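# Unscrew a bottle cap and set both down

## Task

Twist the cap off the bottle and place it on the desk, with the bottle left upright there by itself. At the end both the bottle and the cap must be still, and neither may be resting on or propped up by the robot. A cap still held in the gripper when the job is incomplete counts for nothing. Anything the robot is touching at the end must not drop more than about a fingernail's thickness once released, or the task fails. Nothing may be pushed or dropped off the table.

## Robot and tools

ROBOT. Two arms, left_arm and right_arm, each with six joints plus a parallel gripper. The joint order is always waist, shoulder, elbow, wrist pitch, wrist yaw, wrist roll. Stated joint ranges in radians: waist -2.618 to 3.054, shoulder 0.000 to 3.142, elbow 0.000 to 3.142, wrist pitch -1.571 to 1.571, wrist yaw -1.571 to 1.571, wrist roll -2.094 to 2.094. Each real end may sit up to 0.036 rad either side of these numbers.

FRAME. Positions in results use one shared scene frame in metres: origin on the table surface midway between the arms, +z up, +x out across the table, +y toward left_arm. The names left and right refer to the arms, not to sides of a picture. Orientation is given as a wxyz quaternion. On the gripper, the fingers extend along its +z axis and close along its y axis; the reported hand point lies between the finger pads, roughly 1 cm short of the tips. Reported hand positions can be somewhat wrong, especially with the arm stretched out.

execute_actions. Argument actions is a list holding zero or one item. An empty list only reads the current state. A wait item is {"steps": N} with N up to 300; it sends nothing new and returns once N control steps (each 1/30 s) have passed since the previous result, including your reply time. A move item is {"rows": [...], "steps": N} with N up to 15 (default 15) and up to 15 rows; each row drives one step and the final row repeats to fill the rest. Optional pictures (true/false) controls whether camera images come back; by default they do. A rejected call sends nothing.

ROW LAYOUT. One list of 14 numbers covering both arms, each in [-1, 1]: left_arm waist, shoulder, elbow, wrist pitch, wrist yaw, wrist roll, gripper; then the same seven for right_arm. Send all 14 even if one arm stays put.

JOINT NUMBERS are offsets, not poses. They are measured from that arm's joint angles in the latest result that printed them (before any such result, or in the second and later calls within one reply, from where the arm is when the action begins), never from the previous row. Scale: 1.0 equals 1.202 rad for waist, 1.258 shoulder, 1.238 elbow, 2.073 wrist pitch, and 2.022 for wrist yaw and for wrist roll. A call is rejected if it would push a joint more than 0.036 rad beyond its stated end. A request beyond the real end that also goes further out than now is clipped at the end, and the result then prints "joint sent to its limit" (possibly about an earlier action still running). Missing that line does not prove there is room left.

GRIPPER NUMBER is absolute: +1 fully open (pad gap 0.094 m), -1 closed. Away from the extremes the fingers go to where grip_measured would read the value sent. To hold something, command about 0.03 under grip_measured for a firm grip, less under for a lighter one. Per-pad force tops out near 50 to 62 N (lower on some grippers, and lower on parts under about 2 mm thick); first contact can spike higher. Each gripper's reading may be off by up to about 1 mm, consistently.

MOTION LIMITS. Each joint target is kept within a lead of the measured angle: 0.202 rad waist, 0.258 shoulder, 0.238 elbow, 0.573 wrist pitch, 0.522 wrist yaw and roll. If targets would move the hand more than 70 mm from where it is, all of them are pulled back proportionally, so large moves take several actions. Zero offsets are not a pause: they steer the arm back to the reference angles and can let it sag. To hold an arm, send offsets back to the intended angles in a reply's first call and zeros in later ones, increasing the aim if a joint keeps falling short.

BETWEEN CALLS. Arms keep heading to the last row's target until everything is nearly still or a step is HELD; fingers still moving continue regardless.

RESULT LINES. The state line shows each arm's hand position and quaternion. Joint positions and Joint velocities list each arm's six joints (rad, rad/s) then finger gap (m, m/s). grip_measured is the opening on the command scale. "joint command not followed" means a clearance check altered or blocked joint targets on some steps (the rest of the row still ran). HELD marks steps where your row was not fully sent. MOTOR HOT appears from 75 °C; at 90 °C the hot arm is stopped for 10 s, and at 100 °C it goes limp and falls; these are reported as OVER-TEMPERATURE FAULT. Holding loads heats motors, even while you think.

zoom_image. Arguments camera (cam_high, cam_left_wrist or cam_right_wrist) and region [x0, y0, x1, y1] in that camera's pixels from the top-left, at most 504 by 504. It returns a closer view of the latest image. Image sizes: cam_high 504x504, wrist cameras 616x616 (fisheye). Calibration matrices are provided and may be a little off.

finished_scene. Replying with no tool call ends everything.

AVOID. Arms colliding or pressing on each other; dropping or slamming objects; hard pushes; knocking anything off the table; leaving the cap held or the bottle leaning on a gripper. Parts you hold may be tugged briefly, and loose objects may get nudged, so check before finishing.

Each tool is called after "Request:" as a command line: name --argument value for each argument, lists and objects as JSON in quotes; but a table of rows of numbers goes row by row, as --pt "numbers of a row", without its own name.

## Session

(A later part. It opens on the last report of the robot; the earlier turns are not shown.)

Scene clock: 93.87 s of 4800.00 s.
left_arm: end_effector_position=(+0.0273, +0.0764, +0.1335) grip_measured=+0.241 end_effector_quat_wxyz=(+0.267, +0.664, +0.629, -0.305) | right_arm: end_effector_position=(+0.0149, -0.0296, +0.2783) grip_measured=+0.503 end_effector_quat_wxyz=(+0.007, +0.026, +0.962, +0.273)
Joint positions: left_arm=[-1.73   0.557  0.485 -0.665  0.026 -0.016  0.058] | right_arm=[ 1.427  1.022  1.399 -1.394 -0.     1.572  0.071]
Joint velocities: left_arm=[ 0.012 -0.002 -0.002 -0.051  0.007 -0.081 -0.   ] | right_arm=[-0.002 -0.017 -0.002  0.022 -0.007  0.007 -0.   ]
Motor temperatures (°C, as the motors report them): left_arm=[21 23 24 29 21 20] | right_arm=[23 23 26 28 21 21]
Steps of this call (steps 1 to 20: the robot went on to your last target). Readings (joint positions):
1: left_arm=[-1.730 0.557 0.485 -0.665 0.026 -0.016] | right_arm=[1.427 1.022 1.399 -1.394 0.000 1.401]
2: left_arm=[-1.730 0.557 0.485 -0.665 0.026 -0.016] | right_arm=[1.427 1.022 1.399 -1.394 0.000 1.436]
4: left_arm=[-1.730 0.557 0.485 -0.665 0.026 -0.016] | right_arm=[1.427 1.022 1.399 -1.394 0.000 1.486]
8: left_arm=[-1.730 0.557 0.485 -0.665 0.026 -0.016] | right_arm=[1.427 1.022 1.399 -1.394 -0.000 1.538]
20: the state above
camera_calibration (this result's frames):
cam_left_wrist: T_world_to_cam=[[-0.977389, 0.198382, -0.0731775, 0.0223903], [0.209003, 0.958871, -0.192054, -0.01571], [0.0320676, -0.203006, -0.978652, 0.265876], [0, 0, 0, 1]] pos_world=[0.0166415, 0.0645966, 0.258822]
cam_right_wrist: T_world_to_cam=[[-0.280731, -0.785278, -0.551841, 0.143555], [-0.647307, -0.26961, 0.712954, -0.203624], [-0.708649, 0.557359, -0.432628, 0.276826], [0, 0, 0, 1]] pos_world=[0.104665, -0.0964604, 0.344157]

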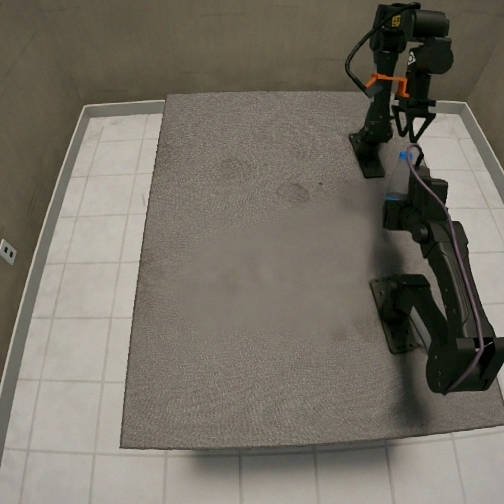

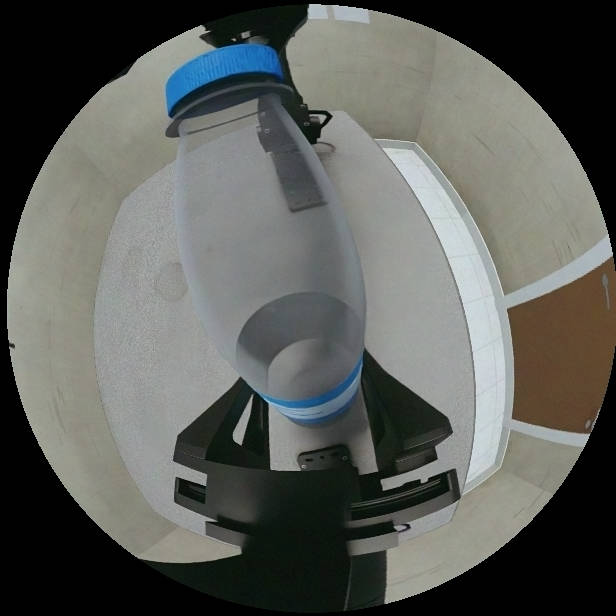

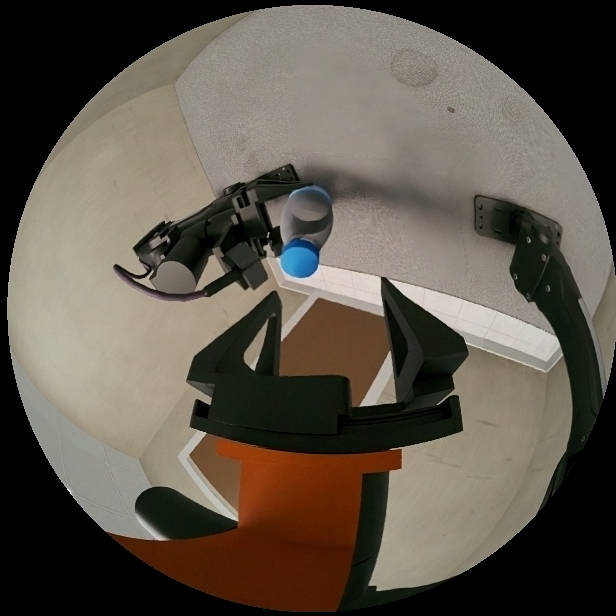

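Request:
execute_actions --actions '[{"rows":[[0,0,0,0,0,0,0.15,-0.025,0,0.01,0.065,0,0,0.1]]}]' --pictures false

Request:
execute_actions --actions '[{"rows":[[0,0,0,0,0,0,0.15,0,0.02,-0.005,0.005,0,0,0.1],[0,0,0,0,0,0,0.15,0,0.035,-0.01,0.005,0,0,0.1],[0,0,0,0,0,0,0.15,0,0.05,-0.015,0.005,0,0,0.1],[0,0,0,0,0,0,0.15,0,0.065,-0.02,0.005,0,0,0.1],[0,0,0,0,0,0,0.15,0,0.075,-0.025,0.005,0,0,0.1]]}]' --pictures false

Request:
execute_actions --actions '[{"steps":10}]'

Scene clock: 105.53 s of 4800.00 s.
left_arm: end_effector_position=(+0.0273, +0.0764, +0.1335) grip_measured=+0.241 end_effector_quat_wxyz=(+0.267, +0.664, +0.629, -0.305) | right_arm: end_effector_position=(+0.0210, -0.0076, +0.2937) grip_measured=+0.103 end_effector_quat_wxyz=(+0.010, +0.037, +0.945, +0.325)
Joint positions: left_arm=[-1.73   0.557  0.485 -0.665  0.026 -0.016  0.058] | right_arm=[ 1.404  1.022  1.399 -1.285 -0.003  1.574  0.052]
Joint velocities: left_arm=[-0.012 -0.007  0.002  0.022 -0.051 -0.007  0.001] | right_arm=[-0.012 -0.007 -0.017  0.007 -0.051 -0.037  0.001]
Motor temperatures (°C, as the motors report them): left_arm=[21 22 24 29 21 20] | right_arm=[23 23 26 28 21 21]
Steps of this call (steps 1 to 15: the robot went on to your last target; steps 16 to 90: nothing new was sent; then 8.17 s passed at rest; steps 91 to 105: all 15 steps of this action). Readings (joint positions):
91: left_arm=[-1.730 0.557 0.485 -0.665 0.026 -0.016] | right_arm=[1.423 1.022 1.399 -1.386 -0.002 1.574]
92: left_arm=[-1.730 0.557 0.485 -0.665 0.026 -0.016] | right_arm=[1.416 1.022 1.399 -1.368 -0.003 1.574]
94: left_arm=[-1.730 0.557 0.485 -0.665 0.026 -0.016] | right_arm=[1.406 1.022 1.399 -1.334 -0.003 1.574]
98: left_arm=[-1.730 0.557 0.485 -0.665 0.026 -0.016] | right_arm=[1.404 1.022 1.399 -1.300 -0.003 1.574]
105: the state above

Scene clock: 106.03 s of 4800.00 s.
left_arm: end_effector_position=(+0.0273, +0.0764, +0.1335) grip_measured=+0.241 end_effector_quat_wxyz=(+0.267, +0.664, +0.629, -0.305) | right_arm: end_effector_position=(+0.0213, +0.0056, +0.2579) grip_measured=+0.103 end_effector_quat_wxyz=(+0.006, +0.038, +0.965, +0.259)
Joint positions: left_arm=[-1.73   0.557  0.485 -0.665  0.026 -0.016  0.058] | right_arm=[ 1.404  1.123  1.362 -1.285 -0.007  1.574  0.052]
Joint velocities: left_arm=[ 0.017  0.012 -0.012 -0.007  0.022 -0.051  0.001] | right_arm=[ 0.007 -0.002  0.007  0.022 -0.022  0.051  0.   ]
Motor temperatures (°C, as the motors report them): left_arm=[21 22 24 29 21 20] | right_arm=[23 23 26 28 21 21]
Steps of this call (steps 1 to 15: all 15 steps of this action). Readings (joint positions):
1: left_arm=[-1.730 0.557 0.485 -0.665 0.026 -0.016] | right_arm=[1.404 1.024 1.399 -1.285 -0.003 1.574]
2: left_arm=[-1.730 0.557 0.485 -0.665 0.026 -0.016] | right_arm=[1.404 1.027 1.399 -1.285 -0.004 1.574]
4: left_arm=[-1.730 0.557 0.485 -0.665 0.026 -0.016] | right_arm=[1.404 1.045 1.397 -1.285 -0.004 1.574]
8: left_arm=[-1.730 0.557 0.485 -0.665 0.026 -0.016] | right_arm=[1.404 1.105 1.373 -1.285 -0.005 1.574]
15: the state above

Scene clock: 106.37 s of 4800.00 s.
left_arm: end_effector_position=(+0.0273, +0.0764, +0.1335) grip_measured=+0.241 end_effector_quat_wxyz=(+0.267, +0.664, +0.629, -0.305) | right_arm: end_effector_position=(+0.0213, +0.0056, +0.2579) grip_measured=+0.103 end_effector_quat_wxyz=(+0.006, +0.038, +0.965, +0.259)
Joint positions: left_arm=[-1.73   0.557  0.485 -0.665  0.026 -0.016  0.058] | right_arm=[ 1.404  1.123  1.362 -1.285 -0.007  1.574  0.052]
Joint velocities: left_arm=[ 0.002 -0.007 -0.002 -0.007  0.007  0.022  0.   ] | right_arm=[ 0.002 -0.007 -0.012 -0.066 -0.007 -0.022  0.   ]
Motor temperatures (°C, as the motors report them): left_arm=[21 22 24 29 21 20] | right_arm=[23 23 26 28 21 21]
Steps of this call (steps 1 to 10: the robot went on to your last target). Readings (joint positions):
1: left_arm=[-1.730 0.557 0.485 -0.665 0.026 -0.016] | right_arm=[1.404 1.123 1.362 -1.285 -0.007 1.574]
2: left_arm=[-1.730 0.557 0.485 -0.665 0.026 -0.016] | right_arm=[1.404 1.123 1.362 -1.285 -0.007 1.574]
4: left_arm=[-1.730 0.557 0.485 -0.665 0.026 -0.016] | right_arm=[1.404 1.123 1.362 -1.285 -0.007 1.574]
8: left_arm=[-1.730 0.557 0.485 -0.665 0.026 -0.016] | right_arm=[1.404 1.123 1.362 -1.285 -0.007 1.574]
10: the state above
camera_calibration (this result's frames):
cam_left_wrist: T_world_to_cam=[[-0.977389, 0.198382, -0.0731775, 0.0223903], [0.209003, 0.958871, -0.192054, -0.01571], [0.0320676, -0.203006, -0.978652, 0.265876], [0, 0, 0, 1]] pos_world=[0.0166415, 0.0645966, 0.258822]
cam_right_wrist: T_world_to_cam=[[-0.302416, -0.793826, -0.527621, 0.155939], [-0.646174, -0.236189, 0.725723, -0.178983], [-0.700716, 0.560406, -0.441522, 0.255056], [0, 0, 0, 1]] pos_world=[0.110227, -0.06142, 0.324782]

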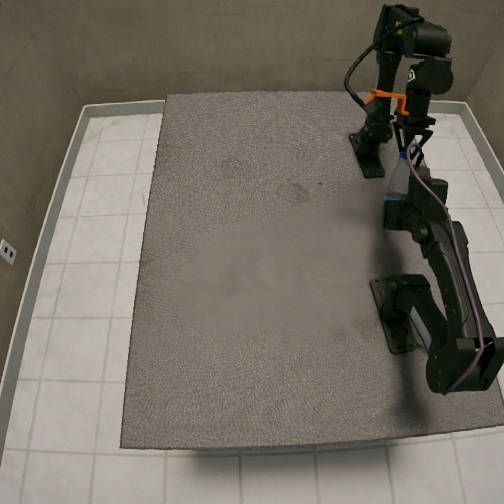

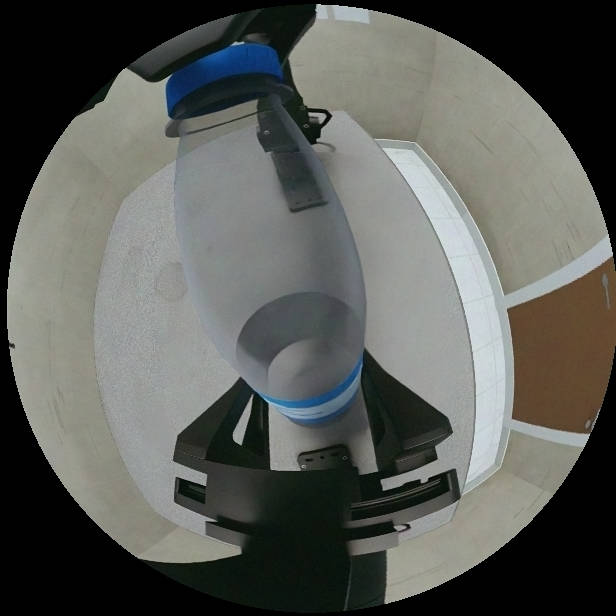

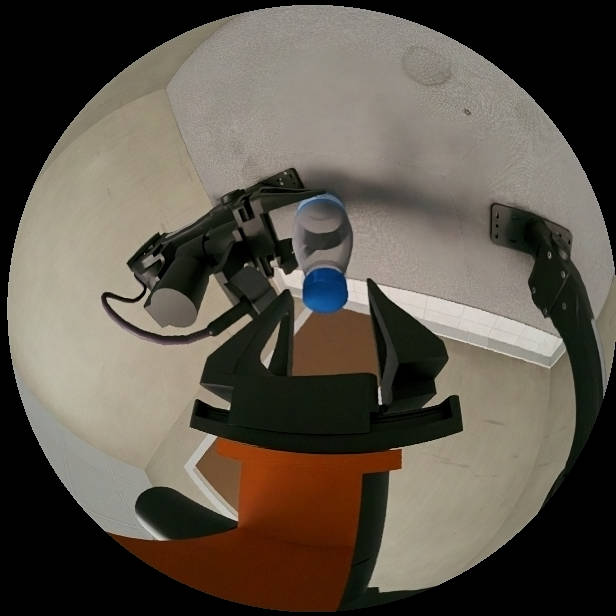

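Request:
execute_actions --actions '[{"rows":[[0,0,0,0,0,0,0.15,0,0,-0.026,0.033,0,-0.78,0]]}]' --pictures false

Request:
execute_actions --actions '[{"steps":20}]'

Scene clock: 110.73 s of 4800.00 s.
left_arm: end_effector_position=(+0.0273, +0.0764, +0.1335) grip_measured=+0.241 end_effector_quat_wxyz=(+0.267, +0.664, +0.629, -0.305) | right_arm: end_effector_position=(+0.0213, +0.0105, +0.2515) grip_measured=+0.003 end_effector_quat_wxyz=(+0.168, -0.572, +0.777, +0.202)
Joint positions: left_arm=[-1.73   0.557  0.485 -0.665  0.026 -0.016  0.058] | right_arm=[ 1.404  1.123  1.331 -1.247 -0.009  0.228  0.047]
Joint velocities: left_arm=[-0.032  0.002  0.002 -0.022 -0.066 -0.007 -0.   ] | right_arm=[ 0.017  0.022 -0.017 -0.022  0.037 -1.458 -0.001]
Motor temperatures (°C, as the motors report them): left_arm=[21 22 24 29 21 20] | right_arm=[23 23 26 28 21 21]
Steps of this call (steps 1 to 15: the robot went on to your last target; steps 16 to 90: nothing new was sent; then 0.87 s passed at rest; steps 91 to 105: all 15 steps of this action). Readings (joint positions):
91: left_arm=[-1.730 0.557 0.485 -0.665 0.026 -0.016] | right_arm=[1.404 1.123 1.358 -1.281 -0.008 1.507]
92: left_arm=[-1.730 0.557 0.485 -0.665 0.026 -0.016] | right_arm=[1.404 1.123 1.352 -1.273 -0.008 1.408]
94: left_arm=[-1.730 0.557 0.485 -0.665 0.026 -0.016] | right_arm=[1.404 1.123 1.336 -1.259 -0.009 1.215]
98: left_arm=[-1.730 0.557 0.485 -0.665 0.026 -0.016] | right_arm=[1.404 1.123 1.331 -1.252 -0.009 0.829]
105: the state above

Scene clock: 111.40 s of 4800.00 s.
left_arm: end_effector_position=(+0.0273, +0.0764, +0.1335) grip_measured=+0.241 end_effector_quat_wxyz=(+0.267, +0.664, +0.629, -0.305) | right_arm: end_effector_position=(+0.0213, +0.0105, +0.2515) grip_measured=+0.003 end_effector_quat_wxyz=(+0.189, -0.654, +0.709, +0.182)
Joint positions: left_arm=[-1.73   0.557  0.485 -0.665  0.026 -0.016  0.058] | right_arm=[ 1.404  1.123  1.331 -1.247 -0.009  0.006  0.047]
Joint velocities: left_arm=[-0.002 -0.002  0.007 -0.022 -0.022 -0.081 -0.   ] | right_arm=[ 0.007  0.002 -0.002  0.022  0.081  0.022 -0.   ]
Motor temperatures (°C, as the motors report them): left_arm=[21 22 24 29 21 20] | right_arm=[23 23 26 28 21 21]
Steps of this call (steps 1 to 20: the robot went on to your last target). Readings (joint positions):
1: left_arm=[-1.730 0.557 0.485 -0.665 0.026 -0.016] | right_arm=[1.404 1.123 1.331 -1.247 -0.009 0.183]
2: left_arm=[-1.730 0.557 0.485 -0.665 0.026 -0.016] | right_arm=[1.404 1.123 1.331 -1.247 -0.009 0.147]
4: left_arm=[-1.730 0.557 0.485 -0.665 0.026 -0.016] | right_arm=[1.404 1.123 1.331 -1.247 -0.009 0.095]
8: left_arm=[-1.730 0.557 0.485 -0.665 0.026 -0.016] | right_arm=[1.404 1.123 1.331 -1.247 -0.009 0.041]
20: the state above
camera_calibration (this result's frames):
cam_left_wrist: T_world_to_cam=[[-0.977389, 0.198382, -0.0731775, 0.0223903], [0.209003, 0.958871, -0.192054, -0.01571], [0.0320676, -0.203006, -0.978652, 0.265876], [0, 0, 0, 1]] pos_world=[0.0166415, 0.0645966, 0.258822]
cam_right_wrist: T_world_to_cam=[[0.951557, -0.253122, -0.174554, 0.0353725], [-0.182657, -0.922031, 0.341315, -0.0791719], [-0.247338, -0.292897, -0.923599, 0.370059], [0, 0, 0, 1]] pos_world=[0.0434096, 0.044344, 0.374983]

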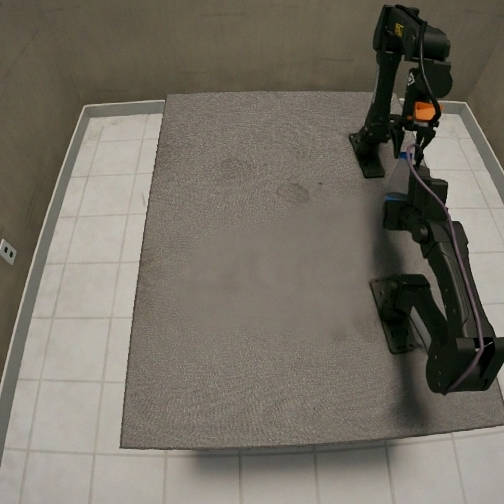

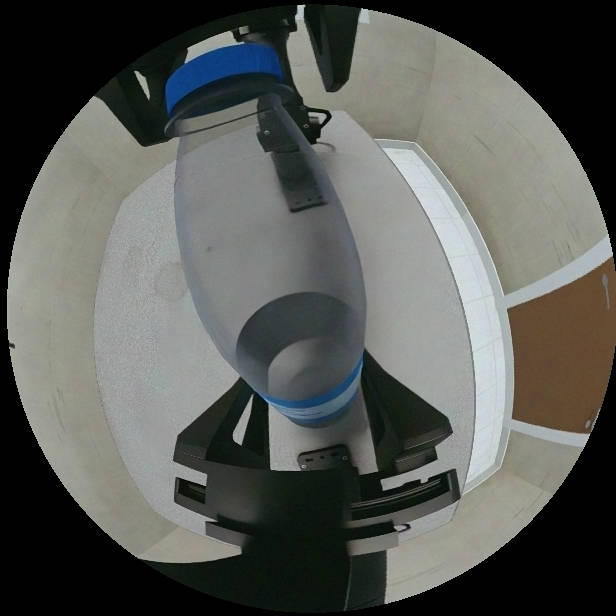

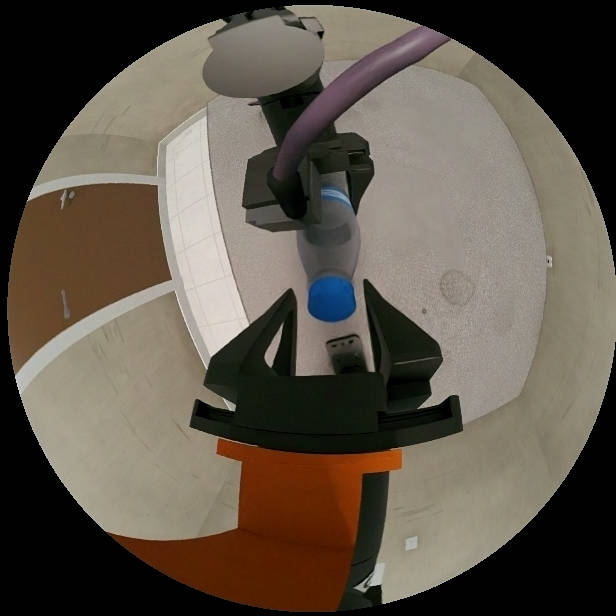

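Request:
execute_actions --actions '[{"steps":12,"rows":[[0,0,0,0,0,0,0.15,-0.014,-0.025,0.01,0.016,0,0,-0.1]]}]' --pictures false

Request:
execute_actions --actions '[{"steps":12,"rows":[[0,0,0,0,0,0,0.15,0,0,0.01,0.005,0,0,-0.2],[0,0,0,0,0,0,0.15,0,0,0.01,0.005,0,0,-0.28],[0,0,0,0,0,0,0.15,0,0,0.01,0.005,0,0,-0.34],[0,0,0,0,0,0,0.15,0,0,0.01,0.005,0,0,-0.5]]}]'

Scene clock: 119.07 s of 4800.00 s.
left_arm: end_effector_position=(+0.0273, +0.0764, +0.1335) grip_measured=+0.241 end_effector_quat_wxyz=(+0.267, +0.664, +0.629, -0.305) | right_arm: end_effector_position=(+0.0236, +0.0105, +0.2516) grip_measured=-0.097 end_effector_quat_wxyz=(+0.190, -0.652, +0.711, +0.182)
Joint positions: left_arm=[-1.73   0.557  0.485 -0.665  0.026 -0.016  0.058] | right_arm=[ 1.395  1.123  1.331 -1.246 -0.01   0.004  0.042]
Joint velocities: left_arm=[-0.017 -0.022 -0.007 -0.066 -0.022 -0.007 -0.001] | right_arm=[-0.002 -0.007  0.002  0.037  0.037 -0.007  0.002]
Motor temperatures (°C, as the motors report them): left_arm=[21 22 24 29 21 20] | right_arm=[23 23 26 28 21 21]
Steps of this call (steps 1 to 15: the robot went on to your last target; steps 16 to 90: nothing new was sent; then 4.27 s passed at rest; steps 91 to 102: all 12 steps of this action). Readings (joint positions):
91: left_arm=[-1.730 0.557 0.485 -0.665 0.026 -0.016] | right_arm=[1.404 1.123 1.331 -1.247 -0.010 0.004]
92: left_arm=[-1.730 0.557 0.485 -0.665 0.026 -0.016] | right_arm=[1.401 1.123 1.331 -1.246 -0.010 0.004]
94: left_arm=[-1.730 0.557 0.485 -0.665 0.026 -0.016] | right_arm=[1.396 1.123 1.331 -1.246 -0.010 0.004]
98: left_arm=[-1.730 0.557 0.485 -0.665 0.026 -0.016] | right_arm=[1.395 1.123 1.331 -1.246 -0.010 0.004]
102: the state above

Scene clock: 119.47 s of 4800.00 s.
left_arm: end_effector_position=(+0.0273, +0.0764, +0.1335) grip_measured=+0.241 end_effector_quat_wxyz=(+0.267, +0.664, +0.629, -0.305) | right_arm: end_effector_position=(+0.0233, +0.0106, +0.2516) grip_measured=-0.388 end_effector_quat_wxyz=(+0.190, -0.652, +0.711, +0.182)
Joint positions: left_arm=[-1.73   0.557  0.485 -0.665  0.026 -0.015  0.058] | right_arm=[ 1.395  1.123  1.331 -1.246 -0.011  0.004  0.029]
Joint velocities: left_arm=[ 0.017  0.012  0.012 -0.051 -0.007  0.007 -0.001] | right_arm=[-0.007 -0.012 -0.002 -0.051 -0.007 -0.007 -0.001]
Motor temperatures (°C, as the motors report them): left_arm=[21 22 24 29 21 20] | right_arm=[23 23 26 28 21 21]
Steps of this call (steps 1 to 12: all 12 steps of this action). Readings (joint positions):
1: left_arm=[-1.730 0.557 0.485 -0.665 0.026 -0.016] | right_arm=[1.395 1.123 1.331 -1.246 -0.010 0.004]
2: left_arm=[-1.730 0.557 0.485 -0.665 0.026 -0.016] | right_arm=[1.395 1.123 1.331 -1.246 -0.010 0.004]
4: left_arm=[-1.730 0.557 0.485 -0.665 0.026 -0.016] | right_arm=[1.395 1.123 1.331 -1.246 -0.011 0.004]
8: left_arm=[-1.730 0.557 0.485 -0.665 0.026 -0.015] | right_arm=[1.395 1.123 1.331 -1.246 -0.011 0.004]
12: the state above
camera_calibration (this result's frames):
cam_left_wrist: T_world_to_cam=[[-0.977246, 0.198879, -0.0737381, 0.0224233], [0.209602, 0.958753, -0.191987, -0.0157263], [0.0325145, -0.203075, -0.978623, 0.265866], [0, 0, 0, 1]] pos_world=[0.0165649, 0.0646087, 0.258816]
cam_right_wrist: T_world_to_cam=[[0.950011, -0.258578, -0.174975, 0.0336543], [-0.188006, -0.921216, 0.340609, -0.0785175], [-0.249264, -0.290686, -0.92378, 0.370729], [0, 0, 0, 1]] pos_world=[0.0456758, 0.0441363, 0.375105]

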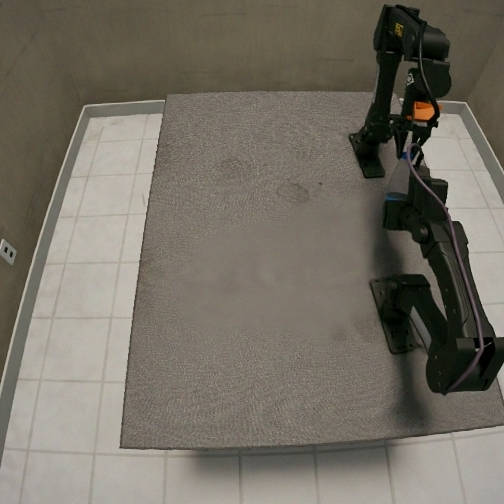

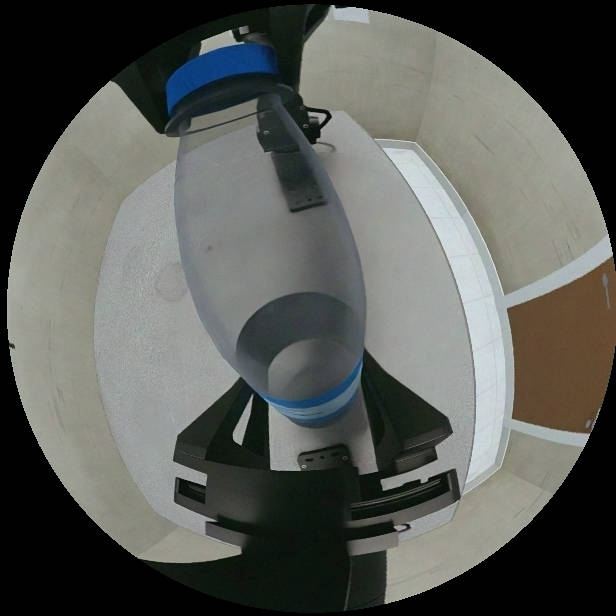

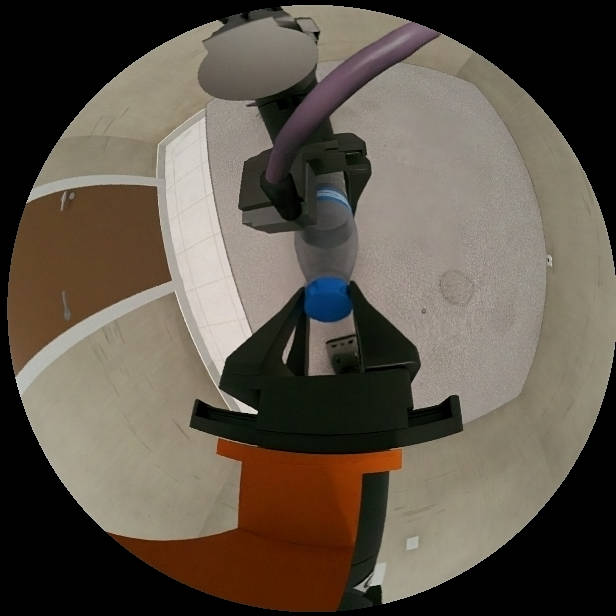

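On the cap. Turn.

Request:
execute_actions --actions '[{"rows":[[0,0,0,0,0,0,0.15,0,-0.025,0.01,0.005,0,-1,-0.46]]}]' --pictures false

Request:
execute_actions --actions '[{"steps":12}]' --pictures false

Request:
execute_actions --actions '[{"steps":5,"rows":[[0,0,0,0,0,0,0.15,0,0,0.01,0.005,0,0,-0.18]]}]' --pictures false

Request:
execute_actions --actions '[{"rows":[[0,0,0,0,0,0,0.15,0,0,0.01,0.005,0,1,-0.18]]}]' --pictures false

Request:
execute_actions --actions '[{"rows":[[0,0,0,0,0,0,0.15,0,0,0.01,0.005,0,1,-0.18]]}]' --pictures false

Request:
execute_actions --actions '[{"rows":[[0,0,0,0,0,0,0.15,0,0,0.01,0.005,0,0.55,-0.18]]}]' --pictures false

Request:
execute_actions --actions '[{"steps":8,"rows":[[0,0,0,0,0,0,0.15,0,0,0.01,0.005,0,0,-0.46]]}]' --pictures false

Request:
execute_actions --actions '[{"rows":[[0,0,0,0,0,0,0.15,0,-0.025,0.01,0.005,0,-1,-0.46]]}]' --pictures false

Request:
execute_actions --actions '[{"rows":[[0,0,0,0,0,0,0.15,0,-0.025,0.01,0.005,0,-1,-0.46]]}]' --pictures false

Request:
execute_actions --actions '[{"rows":[[0,0,0,0,0,0,0.15,0,-0.045,0.01,0.005,0,-0.54,-0.46]]}]'

Scene clock: 142.70 s of 4800.00 s.
left_arm: end_effector_position=(+0.0275, +0.0758, +0.1341) grip_measured=+0.241 end_effector_quat_wxyz=(+0.268, +0.662, +0.630, -0.306) | right_arm: end_effector_position=(+0.0249, +0.0118, +0.2541) grip_measured=-0.388 end_effector_quat_wxyz=(-0.270, +0.957, -0.109, -0.009)
Joint positions: left_arm=[-1.73   0.557  0.485 -0.661  0.025 -0.02   0.058] | right_arm=[ 1.395  1.118  1.331 -1.236 -0.003 -1.429  0.029]
Joint velocities: left_arm=[-0.017  0.007  0.002 -0.007 -0.051 -0.11  -0.   ] | right_arm=[ 0.037 -0.037  0.002  0.095 -0.051 -2.85  -0.   ]
Motor temperatures (°C, as the motors report them): left_arm=[21 22 24 29 21 20] | right_arm=[23 23 26 28 21 21]
From where the robot then was, a joint's target lay farther than a number of 1.0 reaches, so one or more steps of this call were cut to that.
Steps of this call (steps 1 to 15: the robot went on to your last target; steps 16 to 90: nothing new was sent; then 19.73 s passed at rest; steps 91 to 105: all 15 steps of this action). Readings (joint positions):
91: left_arm=[-1.730 0.557 0.485 -0.665 0.026 -0.015] | right_arm=[1.395 1.123 1.331 -1.246 -0.011 -0.064]
92: left_arm=[-1.730 0.557 0.485 -0.665 0.026 -0.015] | right_arm=[1.395 1.123 1.331 -1.246 -0.011 -0.163]
94: left_arm=[-1.730 0.557 0.485 -0.665 0.026 -0.015] | right_arm=[1.395 1.123 1.331 -1.246 -0.010 -0.358]
98: left_arm=[-1.730 0.557 0.485 -0.665 0.026 -0.018] | right_arm=[1.395 1.123 1.331 -1.245 -0.006 -0.747]
105: the state above

Scene clock: 143.10 s of 4800.00 s.
left_arm: end_effector_position=(+0.0276, +0.0753, +0.1346) grip_measured=+0.241 end_effector_quat_wxyz=(+0.269, +0.661, +0.629, -0.307) | right_arm: end_effector_position=(+0.0250, +0.0126, +0.2556) grip_measured=-0.388 end_effector_quat_wxyz=(-0.267, +0.950, +0.151, +0.065)
Joint positions: left_arm=[-1.73   0.557  0.485 -0.658  0.024 -0.019  0.058] | right_arm=[ 1.395  1.115  1.331 -1.23  -0.003 -1.972  0.029]
Joint velocities: left_arm=[ 0.012  0.017  0.007  0.007 -0.051  0.022 -0.001] | right_arm=[-0.027  0.007  0.002 -0.007  0.007 -0.3    0.   ]
Motor temperatures (°C, as the motors report them): left_arm=[21 22 24 29 21 20] | right_arm=[23 23 26 28 21 21]
Steps of this call (steps 1 to 12: the robot went on to your last target). Readings (joint positions):
1: left_arm=[-1.730 0.557 0.485 -0.660 0.025 -0.020] | right_arm=[1.395 1.117 1.331 -1.236 -0.003 -1.527]
2: left_arm=[-1.730 0.557 0.485 -0.659 0.025 -0.020] | right_arm=[1.395 1.116 1.331 -1.235 -0.003 -1.621]
4: left_arm=[-1.730 0.557 0.485 -0.659 0.025 -0.020] | right_arm=[1.395 1.115 1.331 -1.233 -0.003 -1.763]
8: left_arm=[-1.730 0.557 0.485 -0.658 0.025 -0.020] | right_arm=[1.395 1.115 1.331 -1.231 -0.003 -1.912]
12: the state above

Scene clock: 143.27 s of 4800.00 s.
left_arm: end_effector_position=(+0.0276, +0.0753, +0.1346) grip_measured=+0.241 end_effector_quat_wxyz=(+0.269, +0.661, +0.629, -0.307) | right_arm: end_effector_position=(+0.0254, +0.0127, +0.2557) grip_measured=-0.183 end_effector_quat_wxyz=(-0.267, +0.949, +0.153, +0.066)
Joint positions: left_arm=[-1.73   0.557  0.485 -0.658  0.024 -0.019  0.058] | right_arm=[ 1.395  1.115  1.331 -1.23  -0.001 -1.975  0.038]
Joint velocities: left_arm=[ 0.002 -0.012  0.002  0.037  0.037 -0.007  0.002] | right_arm=[ 0.017 -0.002  0.002  0.037 -0.022 -0.081  0.   ]
Motor temperatures (°C, as the motors report them): left_arm=[21 22 24 29 21 20] | right_arm=[23 23 26 28 21 21]
Steps of this call (steps 1 to 5: all 5 steps of this action). Readings (joint positions):
1: left_arm=[-1.730 0.557 0.485 -0.658 0.024 -0.019] | right_arm=[1.395 1.115 1.331 -1.230 -0.003 -1.975]
2: left_arm=[-1.730 0.557 0.485 -0.658 0.024 -0.019] | right_arm=[1.395 1.115 1.331 -1.230 -0.003 -1.975]
4: left_arm=[-1.730 0.557 0.485 -0.658 0.024 -0.019] | right_arm=[1.395 1.115 1.331 -1.230 -0.002 -1.975]
5: the state above

Scene clock: 143.77 s of 4800.00 s.
left_arm: end_effector_position=(+0.0276, +0.0753, +0.1346) grip_measured=+0.241 end_effector_quat_wxyz=(+0.269, +0.661, +0.629, -0.307) | right_arm: end_effector_position=(+0.0257, +0.0126, +0.2557) grip_measured=-0.183 end_effector_quat_wxyz=(-0.246, +0.819, -0.504, -0.123)
Joint positions: left_arm=[-1.73   0.557  0.485 -0.658  0.024 -0.019  0.058] | right_arm=[ 1.395  1.115  1.331 -1.23   0.    -0.552  0.038]
Joint velocities: left_arm=[-0.002 -0.017 -0.002  0.007  0.022 -0.007  0.   ] | right_arm=[-0.002  0.002 -0.002  0.081 -0.007  2.864 -0.   ]
Motor temperatures (°C, as the motors report them): left_arm=[21 22 24 29 21 20] | right_arm=[23 23 26 28 21 21]
Steps of this call (steps 1 to 15: all 15 steps of this action). Readings (joint positions):
1: left_arm=[-1.730 0.557 0.485 -0.658 0.024 -0.019] | right_arm=[1.395 1.115 1.331 -1.231 -0.001 -1.907]
2: left_arm=[-1.730 0.557 0.485 -0.658 0.024 -0.019] | right_arm=[1.395 1.115 1.331 -1.230 -0.000 -1.809]
4: left_arm=[-1.730 0.557 0.485 -0.658 0.024 -0.019] | right_arm=[1.395 1.115 1.331 -1.230 0.000 -1.616]
8: left_arm=[-1.730 0.557 0.485 -0.658 0.024 -0.019] | right_arm=[1.395 1.115 1.331 -1.230 0.000 -1.230]
15: the state above

Scene clock: 144.27 s of 4800.00 s.
left_arm: end_effector_position=(+0.0276, +0.0753, +0.1346) grip_measured=+0.241 end_effector_quat_wxyz=(+0.269, +0.661, +0.629, -0.307) | right_arm: end_effector_position=(+0.0256, +0.0127, +0.2557) grip_measured=-0.183 end_effector_quat_wxyz=(+0.100, -0.271, +0.923, +0.256)
Joint positions: left_arm=[-1.73   0.557  0.485 -0.658  0.024 -0.019  0.058] | right_arm=[ 1.395  1.115  1.331 -1.23   0.     0.915  0.038]
Joint velocities: left_arm=[ 0.002  0.007 -0.012  0.037  0.022  0.007  0.001] | right_arm=[ 0.012  0.007 -0.007 -0.051  0.022  2.85  -0.   ]
Motor temperatures (°C, as the motors report them): left_arm=[21 22 24 29 21 20] | right_arm=[23 23 26 28 21 21]
Steps of this call (steps 1 to 15: all 15 steps of this action). Readings (joint positions):
1: left_arm=[-1.730 0.557 0.485 -0.658 0.024 -0.019] | right_arm=[1.395 1.115 1.331 -1.230 0.000 -0.455]
2: left_arm=[-1.730 0.557 0.485 -0.658 0.024 -0.019] | right_arm=[1.395 1.115 1.331 -1.230 0.000 -0.358]
4: left_arm=[-1.730 0.557 0.485 -0.658 0.024 -0.019] | right_arm=[1.395 1.115 1.331 -1.230 0.000 -0.163]
8: left_arm=[-1.730 0.557 0.485 -0.658 0.024 -0.019] | right_arm=[1.395 1.115 1.331 -1.230 0.000 0.228]
15: the state above

Scene clock: 144.77 s of 4800.00 s.
left_arm: end_effector_position=(+0.0276, +0.0753, +0.1346) grip_measured=+0.241 end_effector_quat_wxyz=(+0.269, +0.661, +0.629, -0.307) | right_arm: end_effector_position=(+0.0252, +0.0127, +0.2557) grip_measured=-0.183 end_effector_quat_wxyz=(-0.042, +0.224, +0.935, +0.271)
Joint positions: left_arm=[-1.73   0.557  0.485 -0.658  0.024 -0.019  0.058] | right_arm=[ 1.395  1.115  1.331 -1.23  -0.003  1.957  0.038]
Joint velocities: left_arm=[ 0.002 -0.012  0.002  0.037 -0.007 -0.022  0.   ] | right_arm=[-0.027  0.012 -0.007  0.037 -0.007  0.476 -0.001]
Motor temperatures (°C, as the motors report them): left_arm=[21 22 24 29 21 20] | right_arm=[23 23 26 28 21 21]
Steps of this call (steps 1 to 15: all 15 steps of this action). Readings (joint positions):
1: left_arm=[-1.730 0.557 0.485 -0.658 0.024 -0.019] | right_arm=[1.395 1.115 1.331 -1.230 -0.000 1.014]
2: left_arm=[-1.730 0.557 0.485 -0.658 0.024 -0.019] | right_arm=[1.395 1.115 1.331 -1.230 -0.001 1.112]
4: left_arm=[-1.730 0.557 0.485 -0.658 0.024 -0.019] | right_arm=[1.395 1.115 1.331 -1.230 -0.001 1.309]
8: left_arm=[-1.730 0.557 0.485 -0.658 0.024 -0.019] | right_arm=[1.395 1.115 1.331 -1.230 -0.002 1.690]
15: the state above

Scene clock: 145.03 s of 4800.00 s.
left_arm: end_effector_position=(+0.0278, +0.0753, +0.1346) grip_measured=+0.241 end_effector_quat_wxyz=(+0.269, +0.661, +0.630, -0.307) | right_arm: end_effector_position=(+0.0246, +0.0123, +0.2554) grip_measured=-0.394 end_effector_quat_wxyz=(-0.044, +0.227, +0.935, +0.270)
Joint positions: left_arm=[-1.73   0.557  0.485 -0.658  0.023 -0.02   0.058] | right_arm=[ 1.395  1.115  1.331 -1.232 -0.005  1.962  0.028]
Joint velocities: left_arm=[-0.017 -0.002 -0.007  0.022  0.007 -0.081 -0.   ] | right_arm=[ 0.002 -0.002  0.027  0.007  0.066 -0.051  0.   ]
Motor temperatures (°C, as the motors report them): left_arm=[21 22 24 29 21 20] | right_arm=[23 23 26 28 21 21]
Steps of this call (steps 1 to 8: all 8 steps of this action). Readings (joint positions):
1: left_arm=[-1.730 0.557 0.485 -0.658 0.024 -0.019] | right_arm=[1.395 1.115 1.331 -1.230 -0.003 1.962]
2: left_arm=[-1.730 0.557 0.485 -0.658 0.023 -0.020] | right_arm=[1.395 1.115 1.331 -1.231 -0.005 1.962]
4: left_arm=[-1.730 0.557 0.485 -0.658 0.023 -0.020] | right_arm=[1.395 1.115 1.331 -1.232 -0.005 1.962]
8: the state above

Scene clock: 145.53 s of 4800.00 s.
left_arm: end_effector_position=(+0.0277, +0.0747, +0.1353) grip_measured=+0.241 end_effector_quat_wxyz=(+0.271, +0.662, +0.628, -0.307) | right_arm: end_effector_position=(+0.0238, +0.0114, +0.2564) grip_measured=-0.394 end_effector_quat_wxyz=(+0.141, -0.437, +0.856, +0.236)
Joint positions: left_arm=[-1.73   0.557  0.485 -0.655  0.023 -0.016  0.058] | right_arm=[ 1.395  1.11   1.331 -1.233 -0.009  0.545  0.028]
Joint velocities: left_arm=[-0.022 -0.007  0.002  0.022  0.051 -0.022 -0.   ] | right_arm=[-0.002 -0.027 -0.017 -0.11   0.007 -2.821 -0.001]
Motor temperatures (°C, as the motors report them): left_arm=[21 22 24 29 21 20] | right_arm=[23 23 26 28 21 21]
Steps of this call (steps 1 to 15: all 15 steps of this action). Readings (joint positions):
1: left_arm=[-1.730 0.557 0.485 -0.658 0.023 -0.020] | right_arm=[1.395 1.115 1.331 -1.233 -0.006 1.894]
2: left_arm=[-1.730 0.557 0.485 -0.658 0.023 -0.020] | right_arm=[1.395 1.115 1.331 -1.233 -0.006 1.796]
4: left_arm=[-1.730 0.557 0.485 -0.658 0.023 -0.020] | right_arm=[1.395 1.115 1.331 -1.233 -0.006 1.603]
8: left_arm=[-1.730 0.557 0.485 -0.658 0.023 -0.020] | right_arm=[1.395 1.115 1.331 -1.233 -0.006 1.217]
15: the state above

Scene clock: 146.03 s of 4800.00 s.
left_arm: end_effector_position=(+0.0279, +0.0742, +0.1359) grip_measured=+0.241 end_effector_quat_wxyz=(+0.274, +0.664, +0.625, -0.307) | right_arm: end_effector_position=(+0.0227, +0.0106, +0.2573) grip_measured=-0.394 end_effector_quat_wxyz=(-0.263, +0.895, -0.349, -0.086)
Joint positions: left_arm=[-1.73   0.557  0.485 -0.652  0.022 -0.007  0.058] | right_arm=[ 1.395  1.106  1.331 -1.235 -0.016 -0.909  0.028]
Joint velocities: left_arm=[ 0.002  0.002 -0.012  0.037  0.007 -0.007 -0.001] | right_arm=[ 0.002 -0.007 -0.007 -0.081 -0.007 -2.835 -0.001]
Motor temperatures (°C, as the motors report them): left_arm=[21 22 24 29 21 20] | right_arm=[23 23 26 28 21 21]
Steps of this call (steps 1 to 15: all 15 steps of this action). Readings (joint positions):
1: left_arm=[-1.730 0.557 0.485 -0.654 0.023 -0.015] | right_arm=[1.395 1.109 1.331 -1.233 -0.010 0.449]
2: left_arm=[-1.730 0.557 0.485 -0.653 0.023 -0.014] | right_arm=[1.395 1.108 1.331 -1.233 -0.011 0.352]
4: left_arm=[-1.730 0.557 0.485 -0.652 0.023 -0.012] | right_arm=[1.395 1.106 1.331 -1.233 -0.012 0.159]
8: left_arm=[-1.730 0.557 0.485 -0.652 0.023 -0.010] | right_arm=[1.395 1.106 1.331 -1.233 -0.014 -0.228]
15: the state above

Scene clock: 146.53 s of 4800.00 s.
left_arm: end_effector_position=(+0.0281, +0.0704, +0.1402) grip_measured=+0.241 end_effector_quat_wxyz=(+0.282, +0.662, +0.620, -0.313) | right_arm: end_effector_position=(+0.0226, +0.0071, +0.2635) grip_measured=-0.394 end_effector_quat_wxyz=(-0.284, +0.948, +0.134, +0.058)
Joint positions: left_arm=[-1.73   0.557  0.485 -0.629  0.02  -0.003  0.058] | right_arm=[ 1.395  1.08   1.331 -1.234 -0.014 -1.933  0.028]
Joint velocities: left_arm=[-0.007 -0.007 -0.012 -0.037 -0.022 -0.007 -0.001] | right_arm=[ 0.002  0.007 -0.002 -0.095 -0.037 -0.462  0.   ]
Motor temperatures (°C, as the motors report them): left_arm=[21 22 24 29 21 20] | right_arm=[23 23 26 28 21 21]
Steps of this call (steps 1 to 15: all 15 steps of this action). Readings (joint positions):
1: left_arm=[-1.730 0.557 0.485 -0.652 0.022 -0.006] | right_arm=[1.395 1.103 1.331 -1.235 -0.016 -1.007]
2: left_arm=[-1.730 0.557 0.485 -0.649 0.022 -0.005] | right_arm=[1.395 1.099 1.331 -1.235 -0.016 -1.105]
4: left_arm=[-1.730 0.557 0.485 -0.636 0.021 -0.004] | right_arm=[1.395 1.088 1.331 -1.236 -0.016 -1.300]
8: left_arm=[-1.730 0.557 0.485 -0.627 0.020 -0.003] | right_arm=[1.395 1.080 1.331 -1.236 -0.016 -1.671]
15: the state above
camera_calibration (this result's frames):
cam_left_wrist: T_world_to_cam=[[-0.975603, 0.199138, -0.0924226, 0.0274469], [0.215272, 0.950343, -0.224735, -0.00388345], [0.0430799, -0.239148, -0.970027, 0.272213], [0, 0, 0, 1]] pos_world=[0.0158864, 0.0633242, 0.265718]
cam_right_wrist: T_world_to_cam=[[-0.0487225, 0.859177, 0.509353, -0.130162], [0.613145, -0.376836, 0.694297, -0.201049], [0.788467, 0.346135, -0.50844, 0.243151], [0, 0, 0, 1]] pos_world=[-0.0747861, -0.048093, 0.329514]

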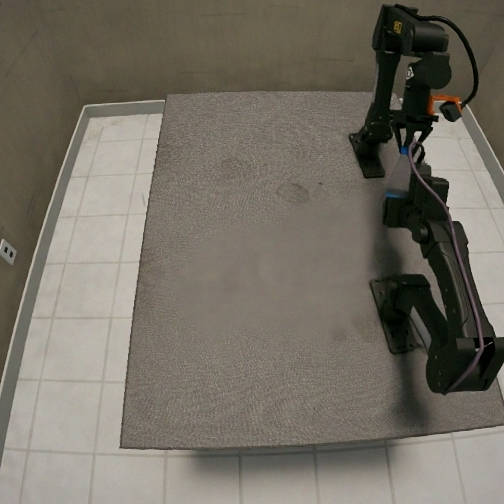

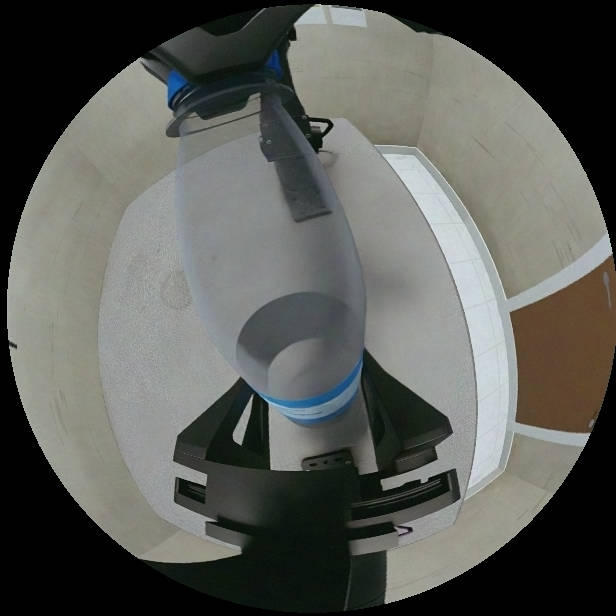

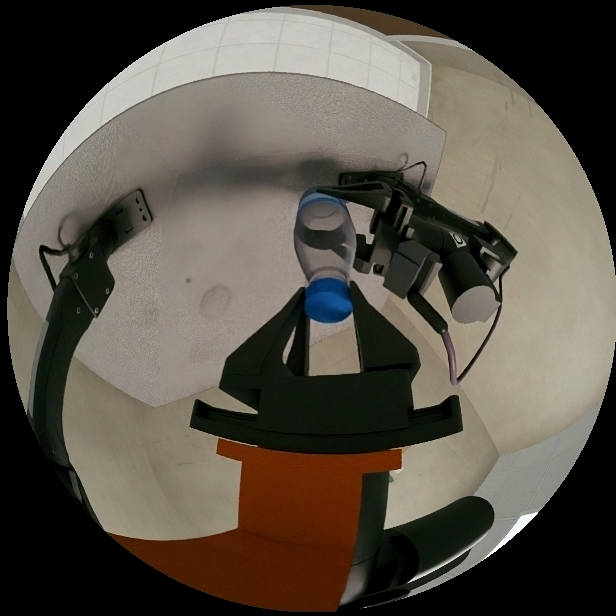

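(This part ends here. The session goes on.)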